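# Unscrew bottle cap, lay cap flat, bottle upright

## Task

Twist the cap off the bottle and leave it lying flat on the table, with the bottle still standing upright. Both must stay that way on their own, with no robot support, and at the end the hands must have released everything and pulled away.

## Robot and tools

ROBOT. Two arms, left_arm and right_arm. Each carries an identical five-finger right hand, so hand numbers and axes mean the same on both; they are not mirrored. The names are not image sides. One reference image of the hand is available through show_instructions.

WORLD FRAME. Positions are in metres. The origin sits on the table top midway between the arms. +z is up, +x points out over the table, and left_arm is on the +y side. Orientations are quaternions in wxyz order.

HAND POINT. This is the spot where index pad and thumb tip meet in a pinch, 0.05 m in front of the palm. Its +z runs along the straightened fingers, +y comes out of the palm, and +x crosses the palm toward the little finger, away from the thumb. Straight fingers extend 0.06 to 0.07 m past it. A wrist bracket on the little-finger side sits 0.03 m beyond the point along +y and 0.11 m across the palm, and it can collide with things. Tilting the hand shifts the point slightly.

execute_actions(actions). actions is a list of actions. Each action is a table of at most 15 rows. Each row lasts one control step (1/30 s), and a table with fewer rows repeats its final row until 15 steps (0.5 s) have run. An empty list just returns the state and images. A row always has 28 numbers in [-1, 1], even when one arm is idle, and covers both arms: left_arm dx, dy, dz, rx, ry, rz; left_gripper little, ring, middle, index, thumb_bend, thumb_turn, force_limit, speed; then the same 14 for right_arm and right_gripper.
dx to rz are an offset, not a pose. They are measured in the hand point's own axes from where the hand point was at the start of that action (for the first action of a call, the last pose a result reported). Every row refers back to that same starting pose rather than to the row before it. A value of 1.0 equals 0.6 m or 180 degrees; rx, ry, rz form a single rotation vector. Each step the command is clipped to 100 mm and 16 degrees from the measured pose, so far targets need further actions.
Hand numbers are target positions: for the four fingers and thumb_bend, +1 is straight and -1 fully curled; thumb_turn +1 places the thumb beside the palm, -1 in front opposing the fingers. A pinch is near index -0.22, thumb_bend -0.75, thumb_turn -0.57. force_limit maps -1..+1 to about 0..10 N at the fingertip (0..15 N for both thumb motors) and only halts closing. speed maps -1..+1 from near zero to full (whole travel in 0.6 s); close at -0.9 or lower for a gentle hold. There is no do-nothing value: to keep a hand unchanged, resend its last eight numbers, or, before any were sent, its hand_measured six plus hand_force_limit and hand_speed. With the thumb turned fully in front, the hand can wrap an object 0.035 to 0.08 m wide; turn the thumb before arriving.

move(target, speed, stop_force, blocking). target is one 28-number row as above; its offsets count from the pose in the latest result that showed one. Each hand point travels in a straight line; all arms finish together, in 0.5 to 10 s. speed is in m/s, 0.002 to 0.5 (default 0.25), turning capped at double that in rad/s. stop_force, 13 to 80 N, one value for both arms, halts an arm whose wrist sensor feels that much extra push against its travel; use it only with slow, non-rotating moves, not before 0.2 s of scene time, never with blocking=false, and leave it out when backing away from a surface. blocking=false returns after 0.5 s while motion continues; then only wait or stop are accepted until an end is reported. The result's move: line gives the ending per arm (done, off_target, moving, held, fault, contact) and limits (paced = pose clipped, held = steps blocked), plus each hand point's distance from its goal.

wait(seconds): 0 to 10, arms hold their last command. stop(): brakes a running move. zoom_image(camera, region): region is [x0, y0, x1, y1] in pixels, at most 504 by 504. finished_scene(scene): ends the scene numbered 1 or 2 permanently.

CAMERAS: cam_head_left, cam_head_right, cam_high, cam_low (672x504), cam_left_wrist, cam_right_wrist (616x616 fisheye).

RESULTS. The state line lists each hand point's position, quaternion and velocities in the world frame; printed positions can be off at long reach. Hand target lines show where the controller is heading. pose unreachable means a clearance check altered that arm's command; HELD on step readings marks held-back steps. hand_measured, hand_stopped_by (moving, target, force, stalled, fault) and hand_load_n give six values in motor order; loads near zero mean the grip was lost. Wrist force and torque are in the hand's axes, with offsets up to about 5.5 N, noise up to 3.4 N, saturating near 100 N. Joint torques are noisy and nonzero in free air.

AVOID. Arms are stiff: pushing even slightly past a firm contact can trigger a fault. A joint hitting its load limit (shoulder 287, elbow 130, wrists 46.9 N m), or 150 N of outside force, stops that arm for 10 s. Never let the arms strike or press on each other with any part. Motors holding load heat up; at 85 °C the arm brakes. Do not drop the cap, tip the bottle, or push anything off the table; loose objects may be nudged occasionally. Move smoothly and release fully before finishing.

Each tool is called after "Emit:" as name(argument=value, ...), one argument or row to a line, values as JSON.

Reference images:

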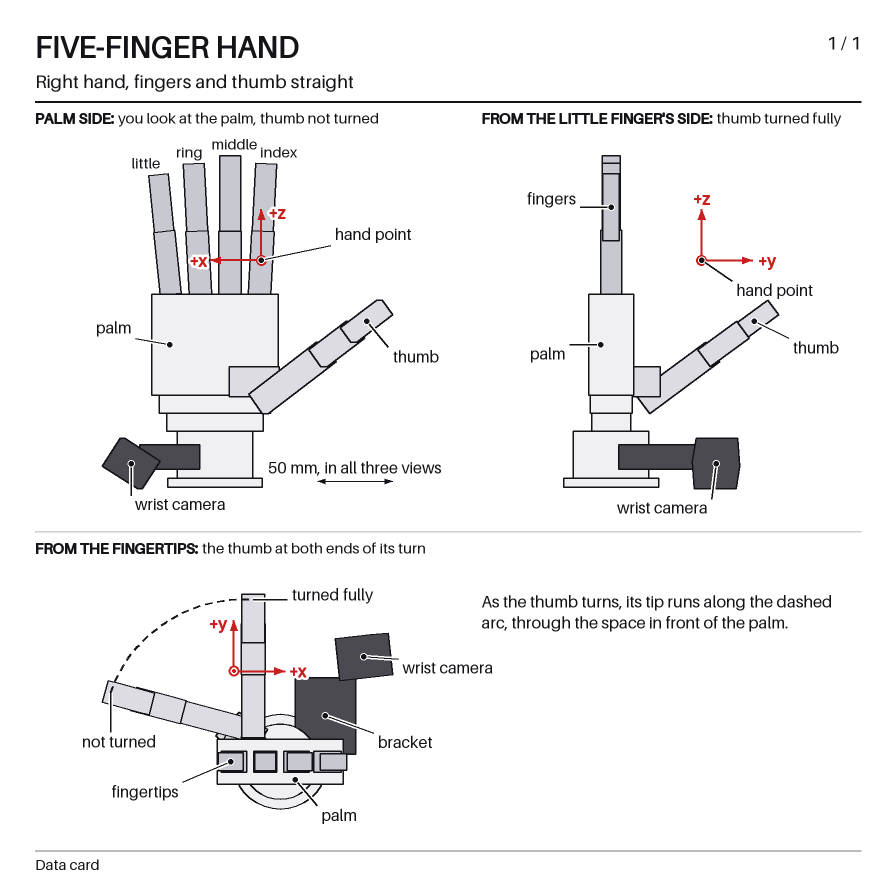

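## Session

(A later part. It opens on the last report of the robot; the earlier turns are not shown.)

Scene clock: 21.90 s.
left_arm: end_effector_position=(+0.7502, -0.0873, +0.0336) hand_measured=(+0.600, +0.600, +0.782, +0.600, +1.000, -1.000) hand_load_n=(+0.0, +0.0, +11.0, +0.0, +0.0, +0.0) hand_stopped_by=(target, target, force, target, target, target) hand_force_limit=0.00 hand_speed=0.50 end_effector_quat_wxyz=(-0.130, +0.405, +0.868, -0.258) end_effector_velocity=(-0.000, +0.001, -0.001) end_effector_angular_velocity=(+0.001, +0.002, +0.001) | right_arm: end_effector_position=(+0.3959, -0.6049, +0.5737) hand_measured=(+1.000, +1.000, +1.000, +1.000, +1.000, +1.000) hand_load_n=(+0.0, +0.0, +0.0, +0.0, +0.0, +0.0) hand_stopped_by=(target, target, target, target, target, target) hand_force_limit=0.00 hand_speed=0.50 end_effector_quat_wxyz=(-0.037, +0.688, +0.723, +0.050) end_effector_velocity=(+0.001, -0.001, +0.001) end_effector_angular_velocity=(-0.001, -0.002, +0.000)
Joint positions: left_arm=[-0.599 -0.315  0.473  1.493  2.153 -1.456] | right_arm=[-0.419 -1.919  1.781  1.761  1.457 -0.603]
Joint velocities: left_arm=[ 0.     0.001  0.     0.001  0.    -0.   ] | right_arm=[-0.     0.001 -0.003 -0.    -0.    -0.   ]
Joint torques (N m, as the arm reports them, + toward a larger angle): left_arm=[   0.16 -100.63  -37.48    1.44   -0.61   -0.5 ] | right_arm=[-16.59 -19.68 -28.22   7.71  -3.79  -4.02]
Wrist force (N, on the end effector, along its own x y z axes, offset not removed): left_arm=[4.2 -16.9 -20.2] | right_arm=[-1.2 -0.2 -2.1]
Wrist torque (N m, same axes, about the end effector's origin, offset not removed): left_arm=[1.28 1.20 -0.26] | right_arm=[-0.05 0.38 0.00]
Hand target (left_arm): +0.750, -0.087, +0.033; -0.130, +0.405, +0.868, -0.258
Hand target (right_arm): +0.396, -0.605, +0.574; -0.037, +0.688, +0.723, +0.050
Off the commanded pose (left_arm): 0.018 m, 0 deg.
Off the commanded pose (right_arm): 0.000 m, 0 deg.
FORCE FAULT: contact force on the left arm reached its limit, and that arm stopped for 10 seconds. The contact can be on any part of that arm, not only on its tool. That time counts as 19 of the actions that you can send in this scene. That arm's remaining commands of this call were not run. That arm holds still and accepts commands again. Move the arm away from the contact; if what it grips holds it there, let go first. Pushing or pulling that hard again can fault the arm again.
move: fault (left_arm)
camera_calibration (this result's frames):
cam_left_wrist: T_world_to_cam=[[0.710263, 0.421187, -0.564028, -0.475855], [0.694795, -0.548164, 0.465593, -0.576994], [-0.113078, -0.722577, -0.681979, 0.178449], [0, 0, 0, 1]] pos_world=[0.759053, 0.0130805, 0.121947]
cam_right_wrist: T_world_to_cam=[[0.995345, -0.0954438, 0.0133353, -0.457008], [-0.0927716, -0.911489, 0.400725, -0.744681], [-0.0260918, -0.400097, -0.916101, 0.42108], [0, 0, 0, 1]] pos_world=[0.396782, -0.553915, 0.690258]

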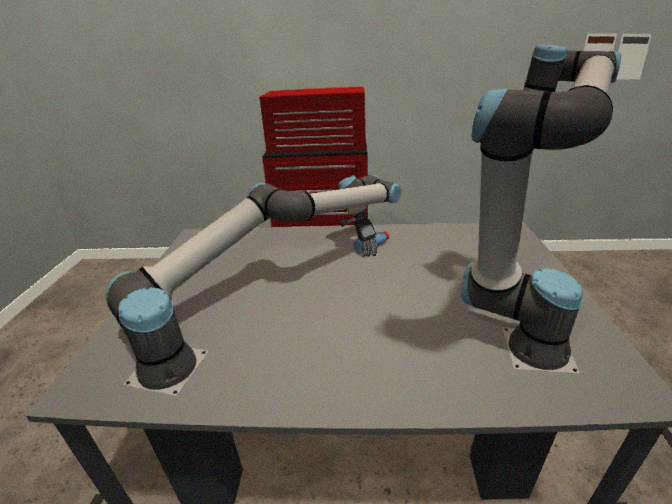

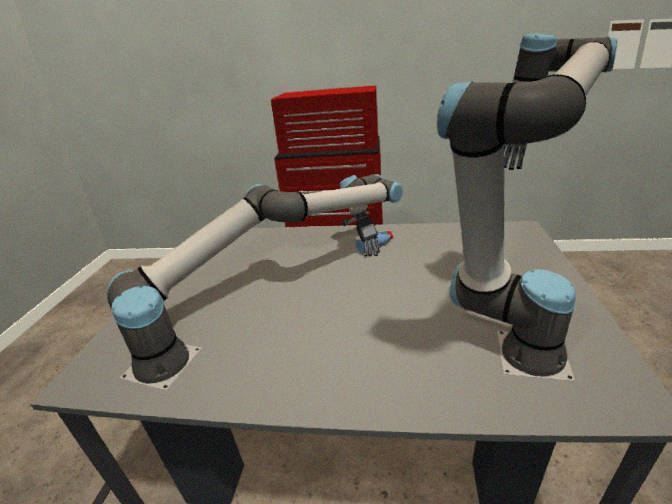

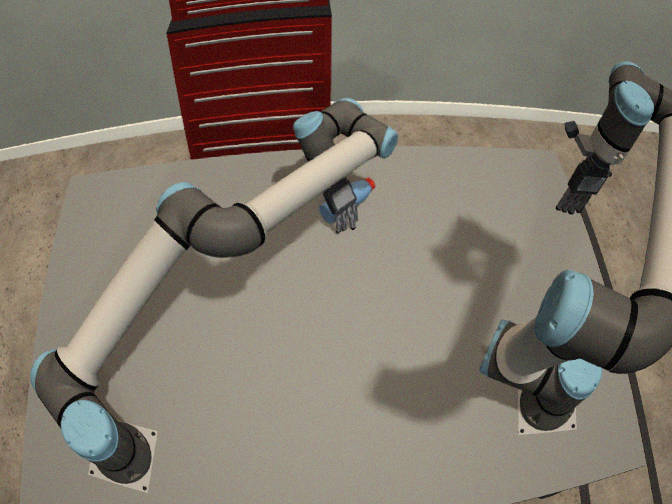

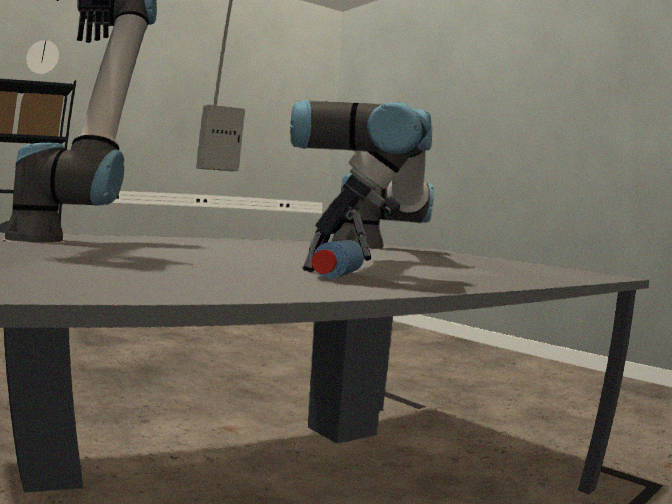

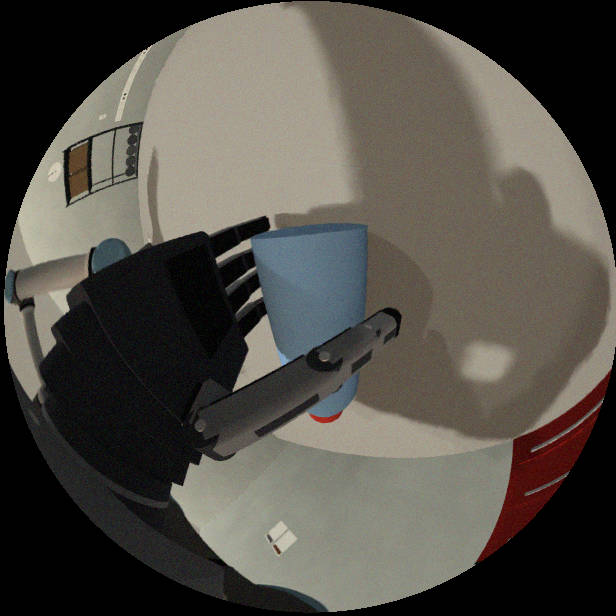

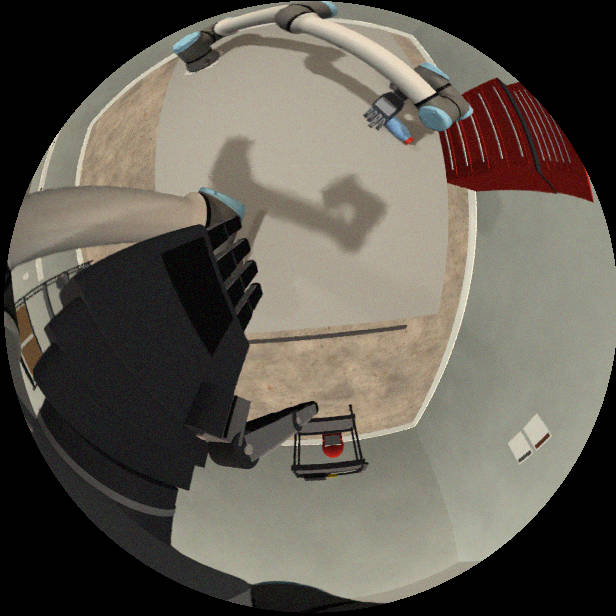

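Emit:
move(
  target=[-0.03,-0.01,-0.018,0,0,0,0.6,0.6,0.6,0.6,1,-1,0,0.5,0,0,0,0,0,0,1,1,1,1,1,1,0,0.5],
  speed=0.05,
)

Emit:
move(
  target=[0,0,0,0,0,0,-1,-1,-1,-1,-1,-1,0.8,-0.3,0,0,0,0,0,0,1,1,1,1,1,1,0,0.5],
)

Scene clock: 23.47 s.
left_arm: end_effector_position=(+0.7623, -0.1005, +0.0455) hand_measured=(+0.600, +0.600, +0.778, +0.600, +1.000, -1.000) hand_load_n=(+0.0, +0.0, +0.0, +0.0, +0.0, +0.0) hand_stopped_by=(target, target, force, target, target, target) hand_force_limit=0.00 hand_speed=0.50 end_effector_quat_wxyz=(-0.130, +0.404, +0.868, -0.258) end_effector_velocity=(+0.002, -0.002, +0.001) end_effector_angular_velocity=(+0.002, +0.002, -0.002) | right_arm: end_effector_position=(+0.3959, -0.6049, +0.5737) hand_measured=(+1.000, +1.000, +1.000, +1.000, +1.000, +1.000) hand_load_n=(+0.0, +0.0, +0.0, +0.0, +0.0, +0.0) hand_stopped_by=(target, target, target, target, target, target) hand_force_limit=0.00 hand_speed=0.50 end_effector_quat_wxyz=(-0.037, +0.688, +0.723, +0.050) end_effector_velocity=(-0.000, -0.000, +0.001) end_effector_angular_velocity=(-0.002, -0.002, -0.000)
Joint positions: left_arm=[-0.6   -0.246  0.312  1.584  2.152 -1.457] | right_arm=[-0.419 -1.919  1.781  1.761  1.457 -0.603]
Joint velocities: left_arm=[-0.     0.02  -0.043  0.027  0.     0.002] | right_arm=[-0.    -0.001 -0.001 -0.     0.001  0.   ]
Joint torques (N m, as the arm reports them, + toward a larger angle): left_arm=[  -8.29 -105.5   -45.87    5.53    2.84    1.59] | right_arm=[-15.34 -20.44 -27.03   8.08  -3.74  -3.82]
Wrist force (N, on the end effector, along its own x y z axes, offset not removed): left_arm=[-2.1 0.7 -4.1] | right_arm=[-0.9 -2.2 -1.7]
Wrist torque (N m, same axes, about the end effector's origin, offset not removed): left_arm=[0.21 0.43 0.05] | right_arm=[-0.34 0.20 0.14]
Hand target (left_arm): +0.763, -0.101, +0.046; -0.130, +0.404, +0.868, -0.258
Hand target (right_arm): +0.396, -0.605, +0.574; -0.037, +0.688, +0.723, +0.050
Off the commanded pose (left_arm): 0.000 m, 0 deg.
Off the commanded pose (right_arm): 0.000 m, 0 deg.
move: done
camera_calibration (this result's frames):
cam_left_wrist: T_world_to_cam=[[0.710491, 0.421249, -0.563695, -0.472451], [0.694659, -0.547881, 0.466129, -0.598014], [-0.112481, -0.722756, -0.681889, 0.17795], [0, 0, 0, 1]] pos_world=[0.771104, -0.0000064291, 0.133775]
cam_right_wrist: T_world_to_cam=[[0.995346, -0.0954436, 0.0133355, -0.457008], [-0.0927715, -0.911489, 0.400725, -0.744681], [-0.0260914, -0.400097, -0.916101, 0.42108], [0, 0, 0, 1]] pos_world=[0.396782, -0.553915, 0.690258]

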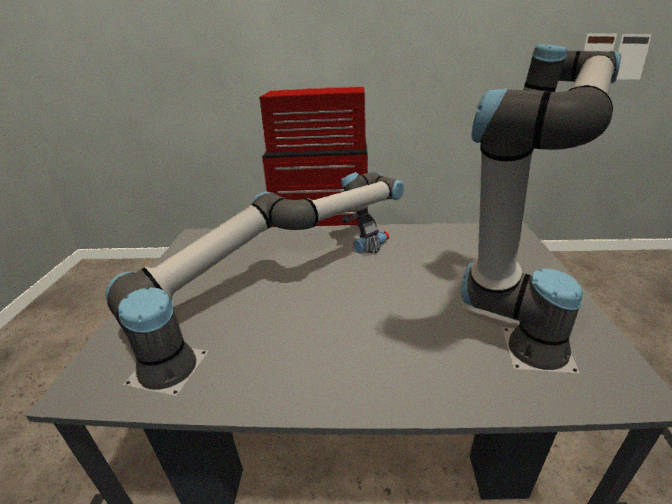

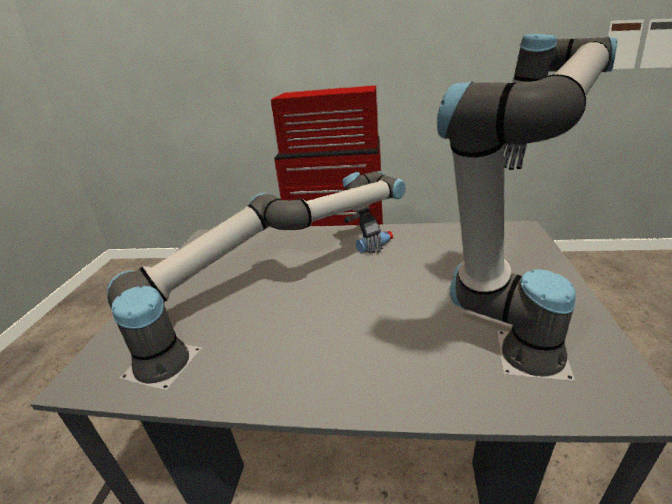

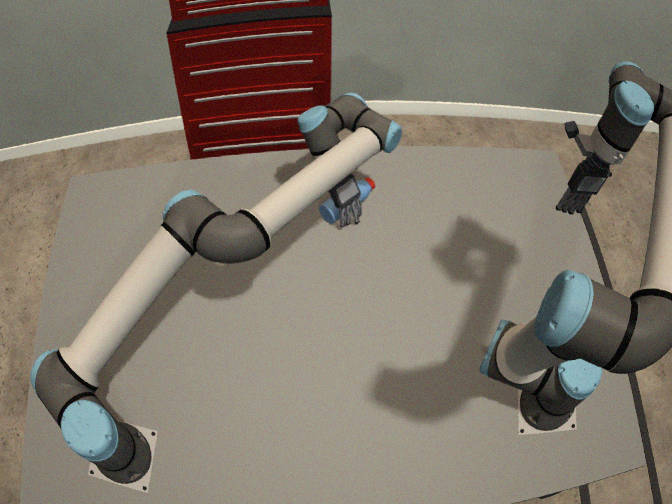

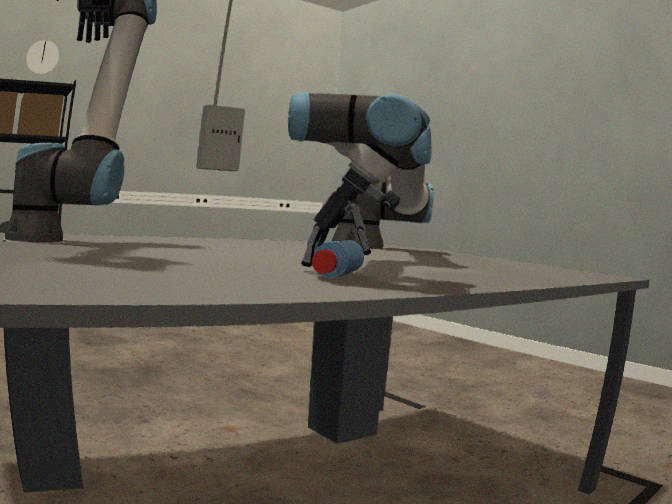

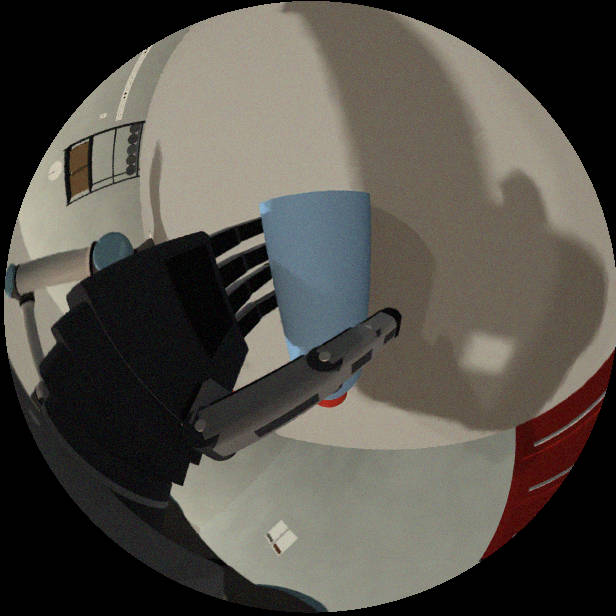

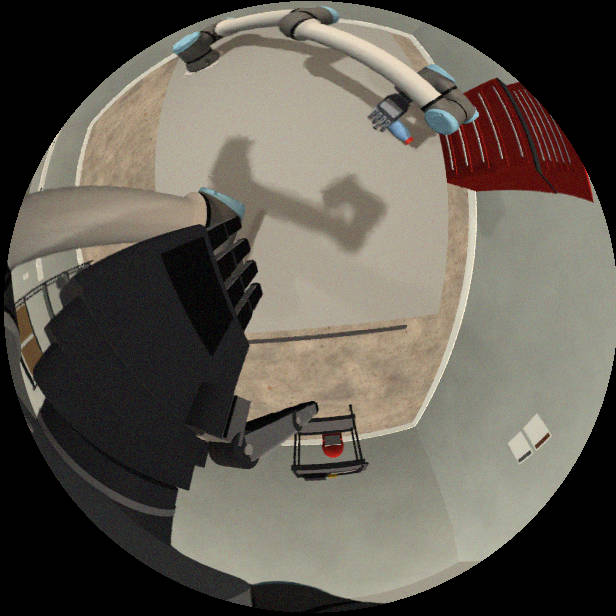

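Scene clock: 24.30 s.
left_arm: end_effector_position=(+0.7623, -0.1005, +0.0455) hand_measured=(+0.066, +0.142, +0.148, +0.160, +0.756, -1.000) hand_load_n=(+9.0, +0.0, +11.0, +5.0, +24.5, +9.0) hand_stopped_by=(force, force, force, force, force, target) hand_force_limit=0.80 hand_speed=-0.30 end_effector_quat_wxyz=(-0.130, +0.404, +0.868, -0.258) end_effector_velocity=(-0.000, -0.000, +0.001) end_effector_angular_velocity=(-0.001, -0.000, -0.000) | right_arm: end_effector_position=(+0.3959, -0.6049, +0.5737) hand_measured=(+1.000, +1.000, +1.000, +1.000, +1.000, +1.000) hand_load_n=(+0.0, +0.0, +0.0, +0.0, +0.0, +0.0) hand_stopped_by=(target, target, target, target, target, target) hand_force_limit=0.00 hand_speed=0.50 end_effector_quat_wxyz=(-0.037, +0.688, +0.723, +0.050) end_effector_velocity=(-0.001, +0.000, -0.001) end_effector_angular_velocity=(+0.001, +0.002, -0.000)
Joint positions: left_arm=[-0.6   -0.246  0.312  1.584  2.152 -1.457] | right_arm=[-0.419 -1.919  1.781  1.761  1.457 -0.603]
Joint velocities: left_arm=[-0.    -0.001  0.    -0.     0.001 -0.   ] | right_arm=[-0.    -0.     0.002  0.002  0.     0.   ]
Joint torques (N m, as the arm reports them, + toward a larger angle): left_arm=[  -8.11 -121.59  -29.56    2.13    3.56   -1.83] | right_arm=[-15.02 -19.39 -26.67   7.55  -3.5   -4.08]
Wrist force (N, on the end effector, along its own x y z axes, offset not removed): left_arm=[0.8 -0.5 -0.4] | right_arm=[8.2 3.1 3.0]
Wrist torque (N m, same axes, about the end effector's origin, offset not removed): left_arm=[-0.13 -0.12 0.10] | right_arm=[-0.09 -1.12 0.89]
Hand target (left_arm): +0.762, -0.100, +0.045; -0.130, +0.404, +0.868, -0.258
Hand target (right_arm): +0.396, -0.605, +0.574; -0.037, +0.688, +0.723, +0.050
Off the commanded pose (left_arm): 0.000 m, 0 deg.
Off the commanded pose (right_arm): 0.000 m, 0 deg.
move: done
camera_calibration (this result's frames):
cam_left_wrist: T_world_to_cam=[[0.710488, 0.421249, -0.563699, -0.472451], [0.69466, -0.547884, 0.466122, -0.598012], [-0.112488, -0.722753, -0.68189, 0.177952], [0, 0, 0, 1]] pos_world=[0.771104, -0.0000069052, 0.13377]
cam_right_wrist: T_world_to_cam=[[0.995346, -0.0954437, 0.0133355, -0.457008], [-0.0927716, -0.911489, 0.400725, -0.744681], [-0.0260915, -0.400097, -0.916101, 0.421079], [0, 0, 0, 1]] pos_world=[0.396782, -0.553915, 0.690258]

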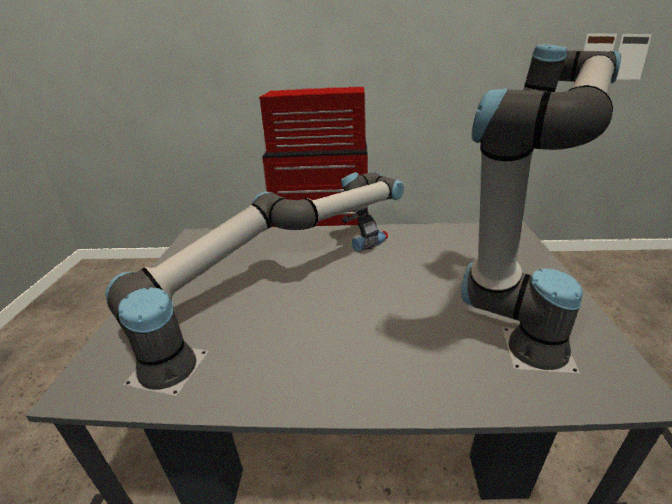

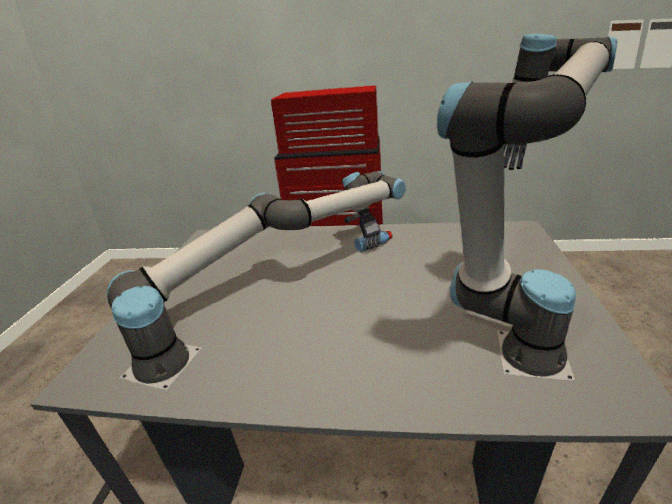

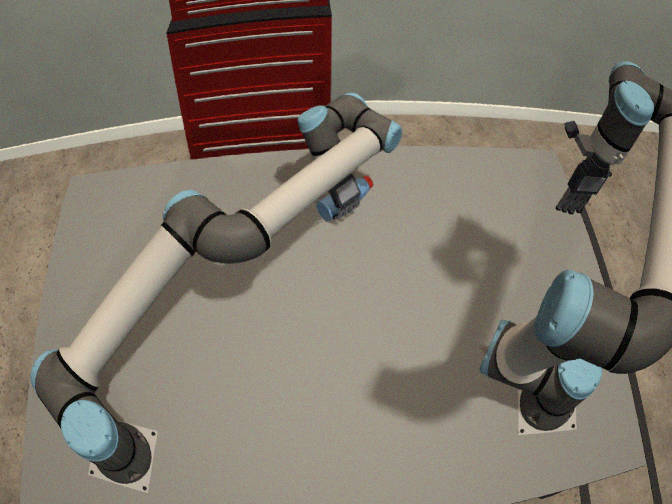

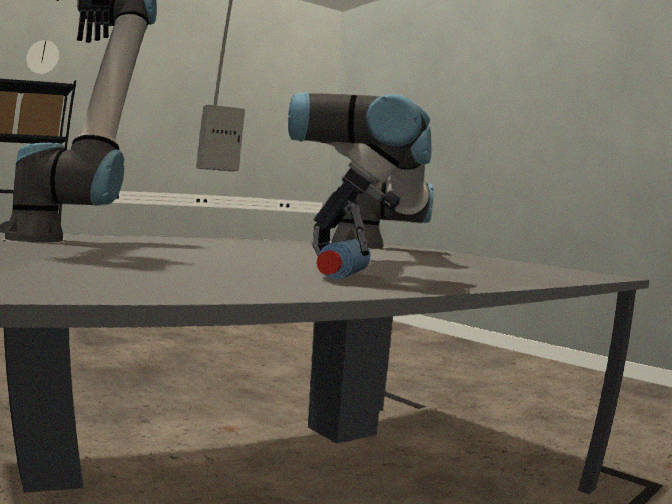

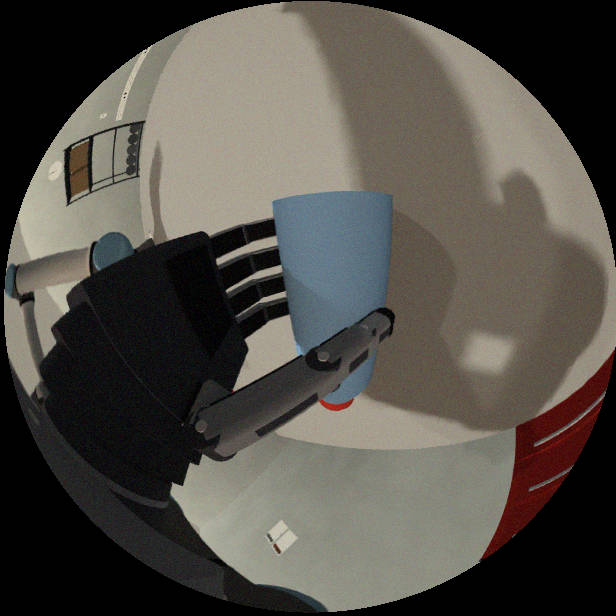

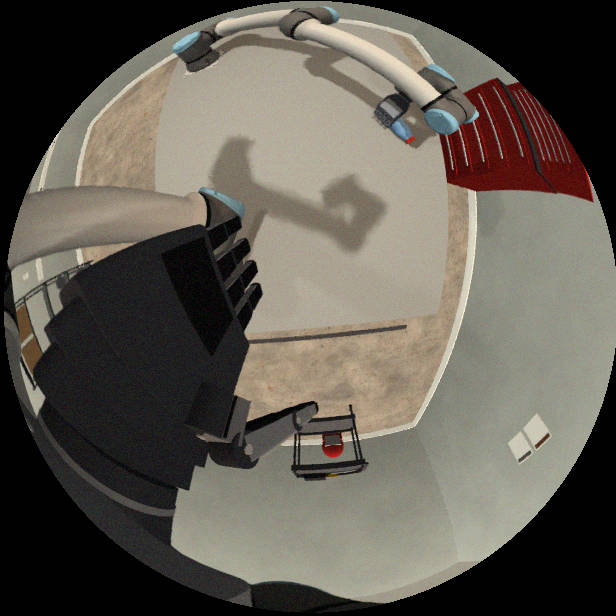

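Emit:
move(
  target=[0.45,-0.357,-0.28,-0.17,0,0,-1,-1,-1,-1,-1,-1,0.8,-0.3,0,0,0,0,0,0,1,1,1,1,1,1,0,0.5],
  speed=0.2,
)

Emit:
move(
  target=[0,0,0,0,-0.5,0,-1,-1,-1,-1,-1,-1,0.8,-0.3,0,0,0,0,0,0,1,1,1,1,1,1,0,0.5],
  speed=0.25,
)

Scene clock: 28.23 s.
left_arm: end_effector_position=(+0.5269, +0.0499, +0.3078) hand_measured=(+0.066, +0.142, +0.148, +0.160, +0.756, -1.000) hand_load_n=(+9.0, +0.0, +11.0, +5.0, +24.5, +9.0) hand_stopped_by=(force, force, force, force, force, target) hand_force_limit=0.80 hand_speed=-0.30 end_effector_quat_wxyz=(-0.018, +0.424, +0.905, -0.021) end_effector_velocity=(-0.001, +0.001, +0.001) end_effector_angular_velocity=(+0.002, -0.002, +0.000) | right_arm: end_effector_position=(+0.3959, -0.6049, +0.5737) hand_measured=(+1.000, +1.000, +1.000, +1.000, +1.000, +1.000) hand_load_n=(+0.0, +0.0, +0.0, +0.0, +0.0, +0.0) hand_stopped_by=(target, target, target, target, target, target) hand_force_limit=0.00 hand_speed=0.50 end_effector_quat_wxyz=(-0.037, +0.688, +0.723, +0.050) end_effector_velocity=(+0.000, -0.000, +0.001) end_effector_angular_velocity=(-0.001, -0.001, +0.000)
Joint positions: left_arm=[-0.869 -1.053  1.292  1.338  1.625 -1.745] | right_arm=[-0.419 -1.919  1.781  1.761  1.457 -0.603]
Joint velocities: left_arm=[-0.002 -0.003  0.003  0.    -0.003 -0.003] | right_arm=[-0.     0.    -0.001 -0.     0.    -0.   ]
Joint torques (N m, as the arm reports them, + toward a larger angle): left_arm=[-13.04 -82.22 -29.31   5.44  -2.79  -2.2 ] | right_arm=[-14.95 -20.71 -28.35   7.45  -3.68  -3.91]
Wrist force (N, on the end effector, along its own x y z axes, offset not removed): left_arm=[1.2 2.6 -0.6] | right_arm=[8.3 1.6 -8.8]
Wrist torque (N m, same axes, about the end effector's origin, offset not removed): left_arm=[0.29 -0.21 0.23] | right_arm=[0.86 -0.78 0.60]
Hand target (left_arm): +0.527, +0.050, +0.308; -0.018, +0.424, +0.905, -0.020
Hand target (right_arm): +0.396, -0.605, +0.574; -0.037, +0.688, +0.723, +0.050
Off the commanded pose (left_arm): 0.001 m, 0 deg.
Off the commanded pose (right_arm): 0.000 m, 0 deg.
move: done
camera_calibration (this result's frames):
cam_left_wrist: T_world_to_cam=[[0.847913, 0.525397, -0.0707225, -0.450018], [0.487453, -0.720233, 0.493613, -0.365135], [0.208406, -0.453014, -0.866802, 0.313396], [0, 0, 0, 1]] pos_world=[0.494249, 0.115428, 0.420061]
cam_right_wrist: T_world_to_cam=[[0.995345, -0.0954437, 0.0133356, -0.457008], [-0.0927716, -0.911489, 0.400725, -0.744681], [-0.0260914, -0.400097, -0.916101, 0.42108], [0, 0, 0, 1]] pos_world=[0.396782, -0.553915, 0.690258]

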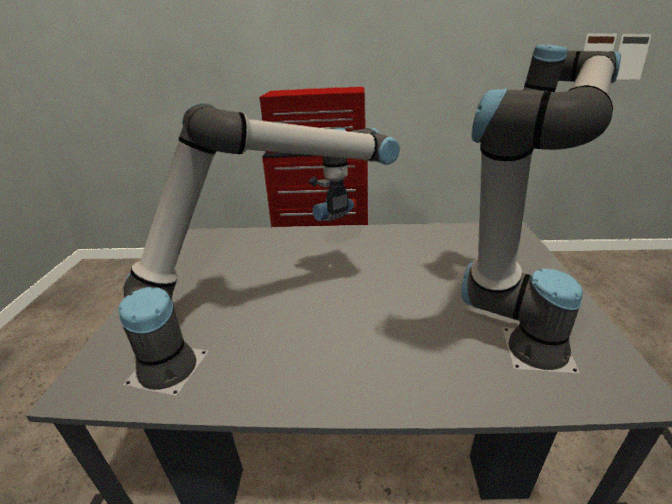

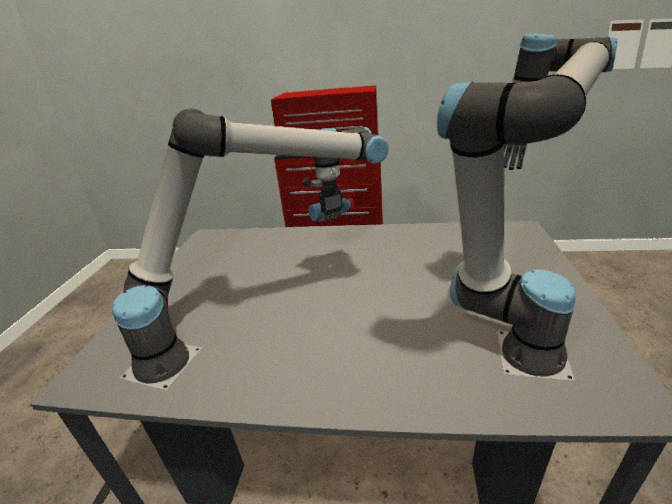

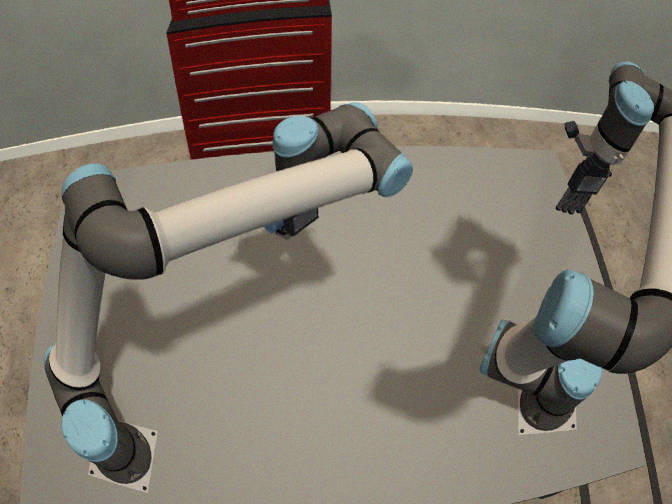

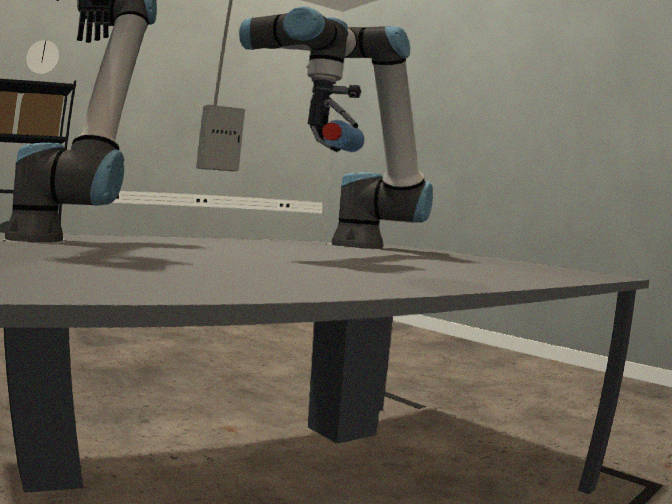

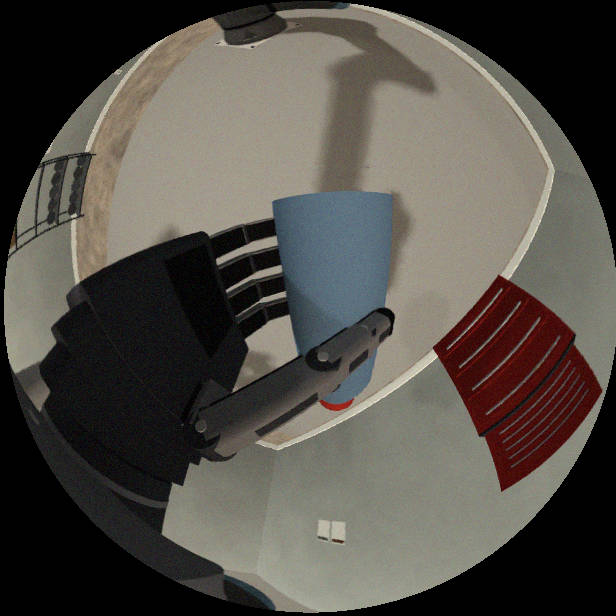

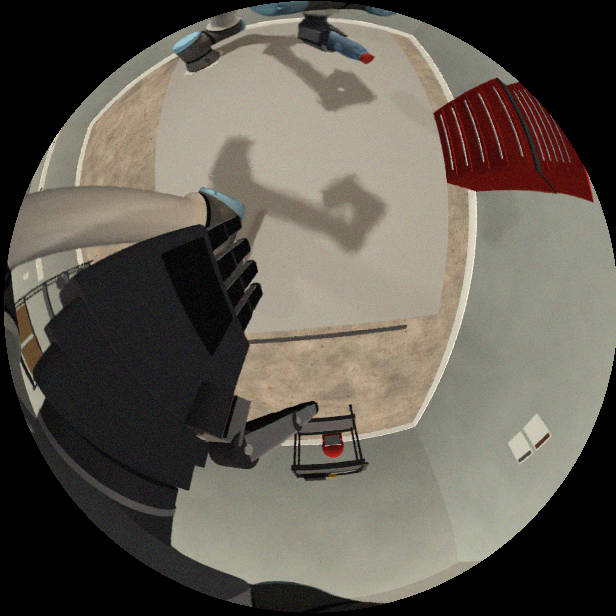

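Scene clock: 31.97 s.
left_arm: end_effector_position=(+0.5268, +0.0500, +0.3077) hand_measured=(+0.066, +0.142, +0.148, +0.160, +0.756, -1.000) hand_load_n=(+9.0, +0.0, +11.0, +5.0, +24.5, +8.5) hand_stopped_by=(force, force, force, force, force, target) hand_force_limit=0.80 hand_speed=-0.30 end_effector_quat_wxyz=(+0.626, +0.285, +0.654, -0.315) end_effector_velocity=(+0.000, -0.001, -0.003) end_effector_angular_velocity=(-0.008, -0.009, -0.000) | right_arm: end_effector_position=(+0.3959, -0.6049, +0.5737) hand_measured=(+1.000, +1.000, +1.000, +1.000, +1.000, +1.000) hand_load_n=(+0.0, +0.0, +0.0, +0.0, +0.0, +0.0) hand_stopped_by=(target, target, target, target, target, target) hand_force_limit=0.00 hand_speed=0.50 end_effector_quat_wxyz=(-0.037, +0.688, +0.723, +0.050) end_effector_velocity=(-0.001, +0.000, +0.001) end_effector_angular_velocity=(-0.001, -0.001, +0.000)
Joint positions: left_arm=[-0.984 -1.461  2.2   -0.721  1.282 -1.631] | right_arm=[-0.419 -1.919  1.781  1.761  1.457 -0.603]
Joint velocities: left_arm=[-0.     0.007  0.006 -0.025  0.     0.006] | right_arm=[ 0.    -0.001 -0.     0.001  0.    -0.   ]
Joint torques (N m, as the arm reports them, + toward a larger angle): left_arm=[ 11.33 -35.01 -24.64  -3.4   -2.74   1.54] | right_arm=[-18.11 -18.63 -26.85   7.47  -3.67  -4.03]
Wrist force (N, on the end effector, along its own x y z axes, offset not removed): left_arm=[3.8 -0.5 -2.2] | right_arm=[2.6 -3.4 -1.6]
Wrist torque (N m, same axes, about the end effector's origin, offset not removed): left_arm=[-0.13 -0.44 0.18] | right_arm=[-0.54 -0.23 0.06]
Hand target (left_arm): +0.527, +0.050, +0.308; +0.627, +0.285, +0.653, -0.315
Hand target (right_arm): +0.396, -0.605, +0.574; -0.037, +0.688, +0.723, +0.050
Off the commanded pose (left_arm): 0.000 m, 0 deg.
Off the commanded pose (right_arm): 0.000 m, 0 deg.
move: done
camera_calibration (this result's frames):
cam_left_wrist: T_world_to_cam=[[0.778033, 0.622475, 0.0847883, -0.46588], [-0.361022, 0.332569, 0.871241, -0.0867465], [0.514128, -0.708465, 0.483477, -0.250416], [0, 0, 0, 1]] pos_world=[0.459899, 0.141437, 0.236149]
cam_right_wrist: T_world_to_cam=[[0.995346, -0.0954437, 0.0133353, -0.457008], [-0.0927715, -0.911489, 0.400725, -0.744681], [-0.0260917, -0.400097, -0.916101, 0.42108], [0, 0, 0, 1]] pos_world=[0.396782, -0.553915, 0.690258]

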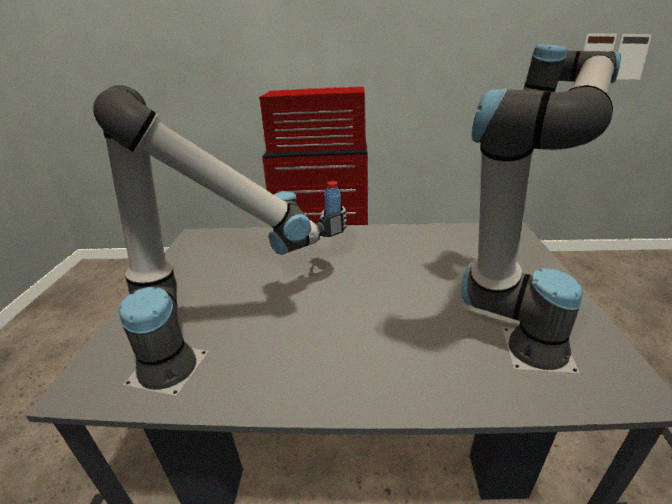

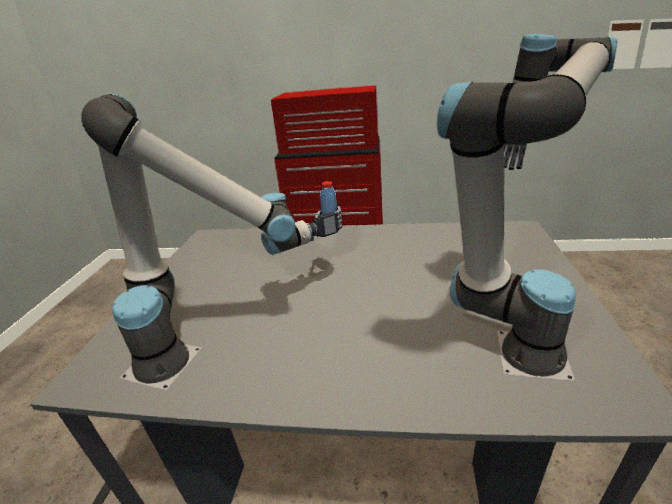

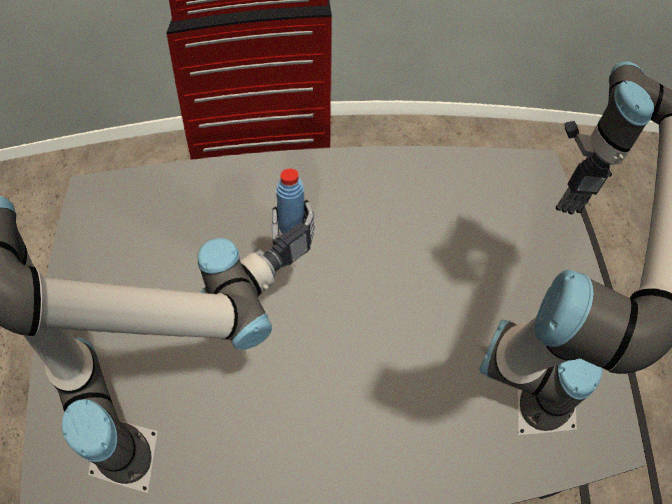

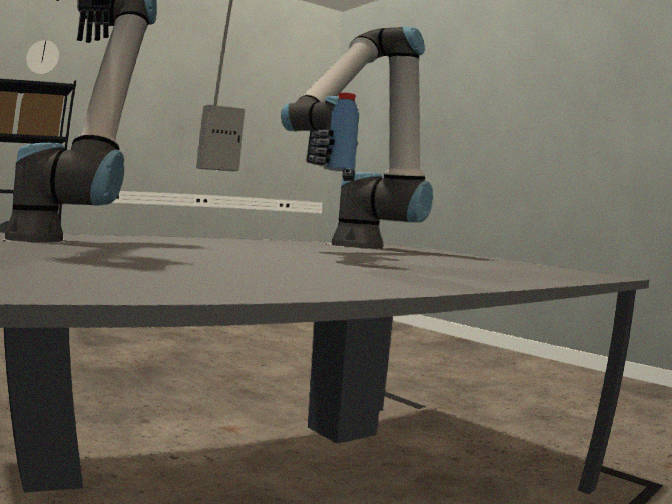

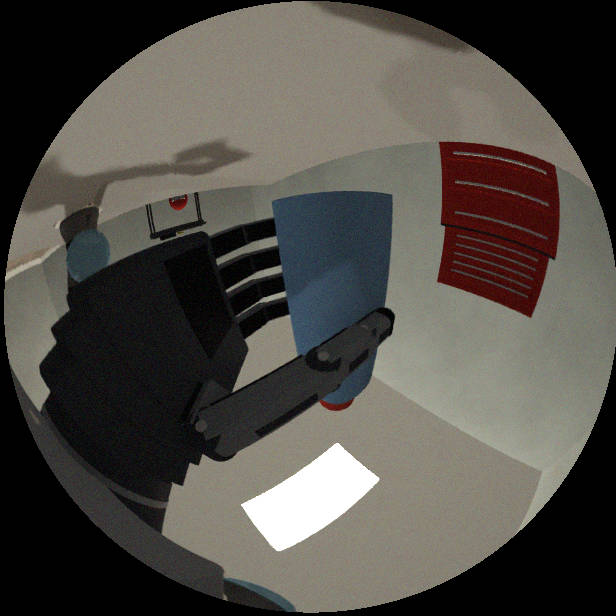

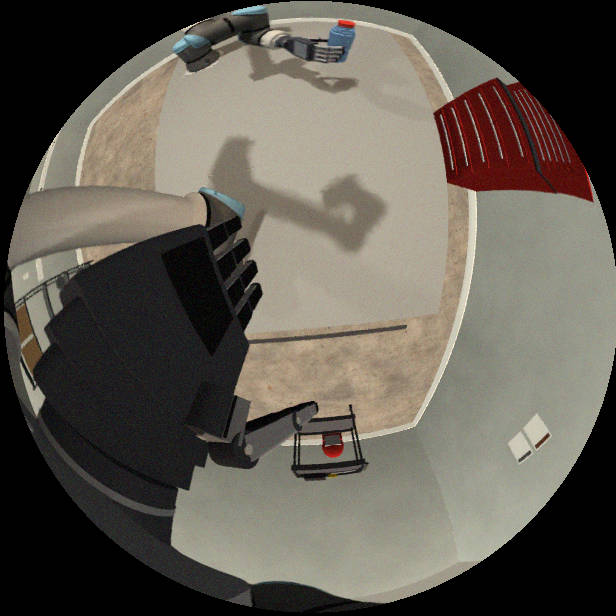

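Emit:
move(
  target=[0,0,0,0,0,0,-1,-1,-1,-1,-1,-1,0.8,-0.3,0.92,0.19,0.15,0,-0.039,0,0.5,0.5,0.5,0.5,1,-1,0,0.5],
  speed=0.4,
)

Scene clock: 34.73 s.
left_arm: end_effector_position=(+0.5268, +0.0500, +0.3077) hand_measured=(+0.066, +0.142, +0.148, +0.160, +0.756, -1.000) hand_load_n=(+9.0, +0.0, +11.0, +5.0, +24.5, +8.5) hand_stopped_by=(force, force, force, force, force, target) hand_force_limit=0.80 hand_speed=-0.30 end_effector_quat_wxyz=(+0.626, +0.285, +0.654, -0.315) end_effector_velocity=(-0.000, -0.000, -0.001) end_effector_angular_velocity=(+0.001, +0.001, -0.001) | right_arm: end_effector_position=(+0.4833, -0.0412, +0.5541) hand_measured=(+0.500, +0.500, +0.500, +0.500, +1.000, -1.000) hand_load_n=(+0.0, +0.0, +0.0, +0.0, +0.0, +0.0) hand_stopped_by=(target, target, target, target, target, target) hand_force_limit=0.00 hand_speed=0.50 end_effector_quat_wxyz=(+0.007, +0.690, +0.724, +0.008) end_effector_velocity=(+0.001, +0.002, +0.001) end_effector_angular_velocity=(-0.002, +0.001, -0.001)
Joint positions: left_arm=[-0.984 -1.461  2.2   -0.721  1.282 -1.631] | right_arm=[ 0.913 -1.13   0.978  1.707  1.585  0.733]
Joint velocities: left_arm=[-0.     0.001  0.     0.001  0.    -0.   ] | right_arm=[ 0.002  0.006 -0.01   0.006  0.001  0.003]
Joint torques (N m, as the arm reports them, + toward a larger angle): left_arm=[-10.72 -48.67 -42.24   0.2   -2.39  -2.2 ] | right_arm=[ 18.72 -58.02 -54.08   7.39   3.12   3.48]
Wrist force (N, on the end effector, along its own x y z axes, offset not removed): left_arm=[1.5 2.6 -4.0] | right_arm=[-7.2 -4.6 3.9]
Wrist torque (N m, same axes, about the end effector's origin, offset not removed): left_arm=[0.41 -0.10 0.19] | right_arm=[-1.24 0.95 -0.63]
Hand target (left_arm): +0.527, +0.050, +0.308; +0.626, +0.285, +0.654, -0.315
Hand target (right_arm): +0.483, -0.041, +0.554; +0.007, +0.690, +0.724, +0.008
Off the commanded pose (left_arm): 0.000 m, 0 deg.
Off the commanded pose (right_arm): 0.001 m, 0 deg.
move: done
camera_calibration (this result's frames):
cam_left_wrist: T_world_to_cam=[[0.778033, 0.622476, 0.0847884, -0.465881], [-0.361023, 0.332569, 0.871241, -0.0867461], [0.514128, -0.708464, 0.483478, -0.250416], [0, 0, 0, 1]] pos_world=[0.459899, 0.141437, 0.236149]
cam_right_wrist: T_world_to_cam=[[0.994973, -0.0951813, 0.0311216, -0.499546], [-0.0977222, -0.854989, 0.509356, -0.27044], [-0.0218726, -0.509837, -0.859993, 0.593351], [0, 0, 0, 1]] pos_world=[0.483585, 0.0237421, 0.663575]

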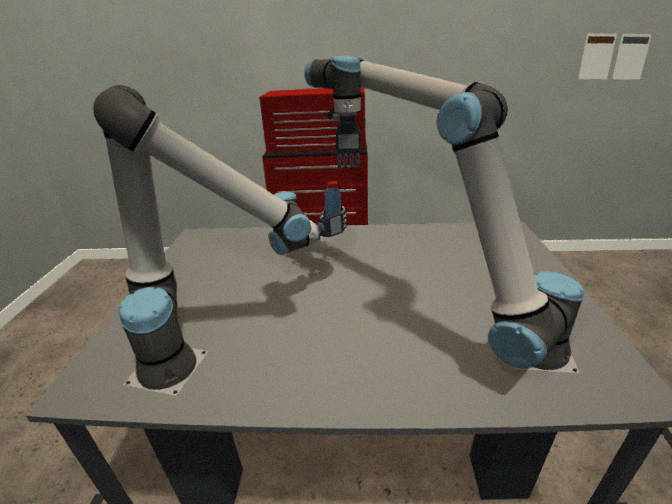

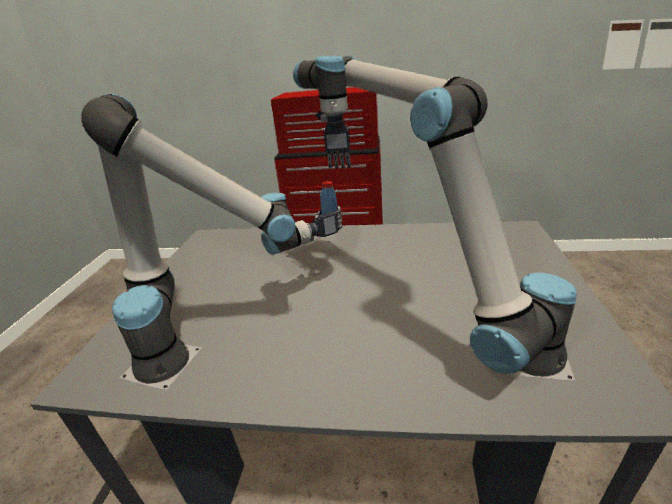

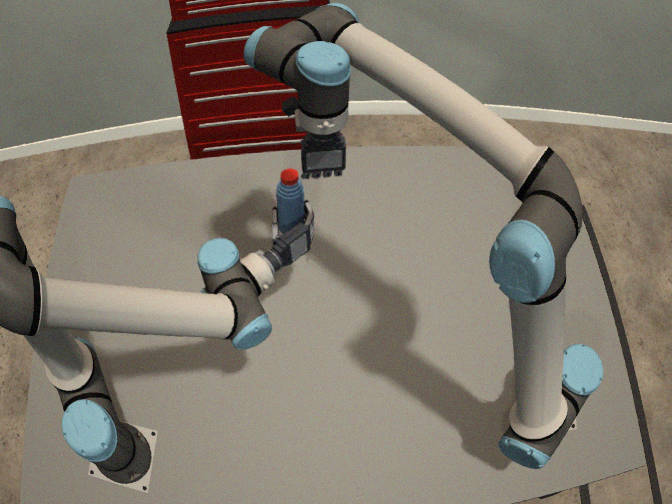

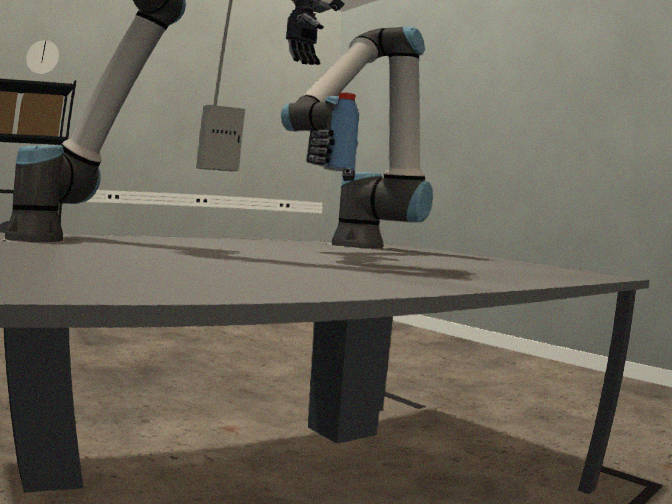

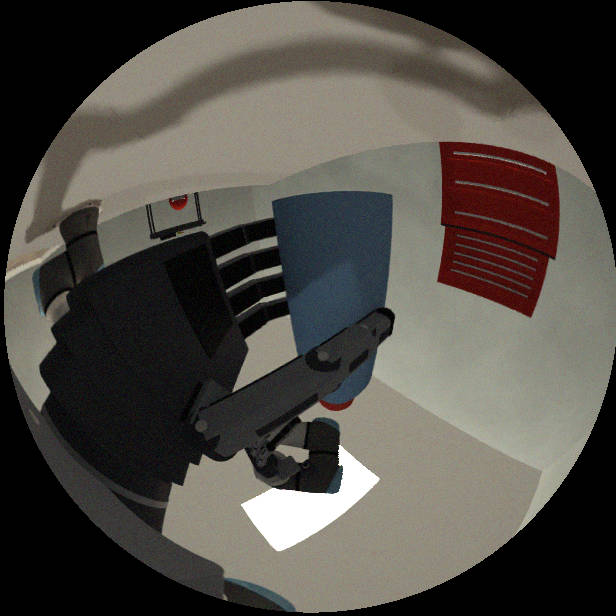

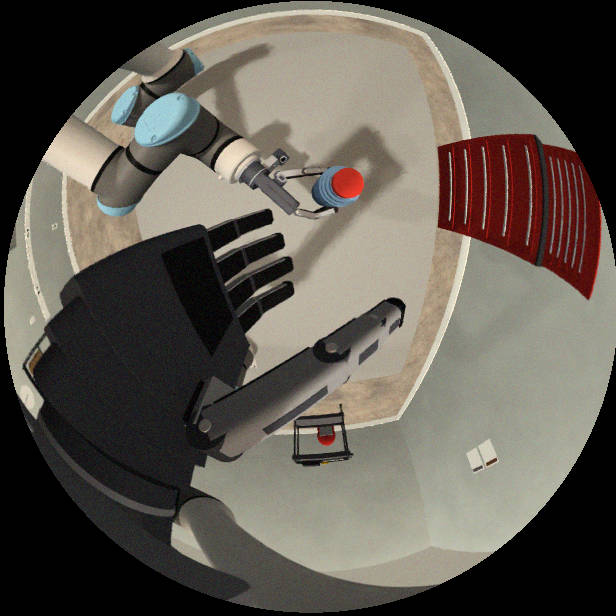

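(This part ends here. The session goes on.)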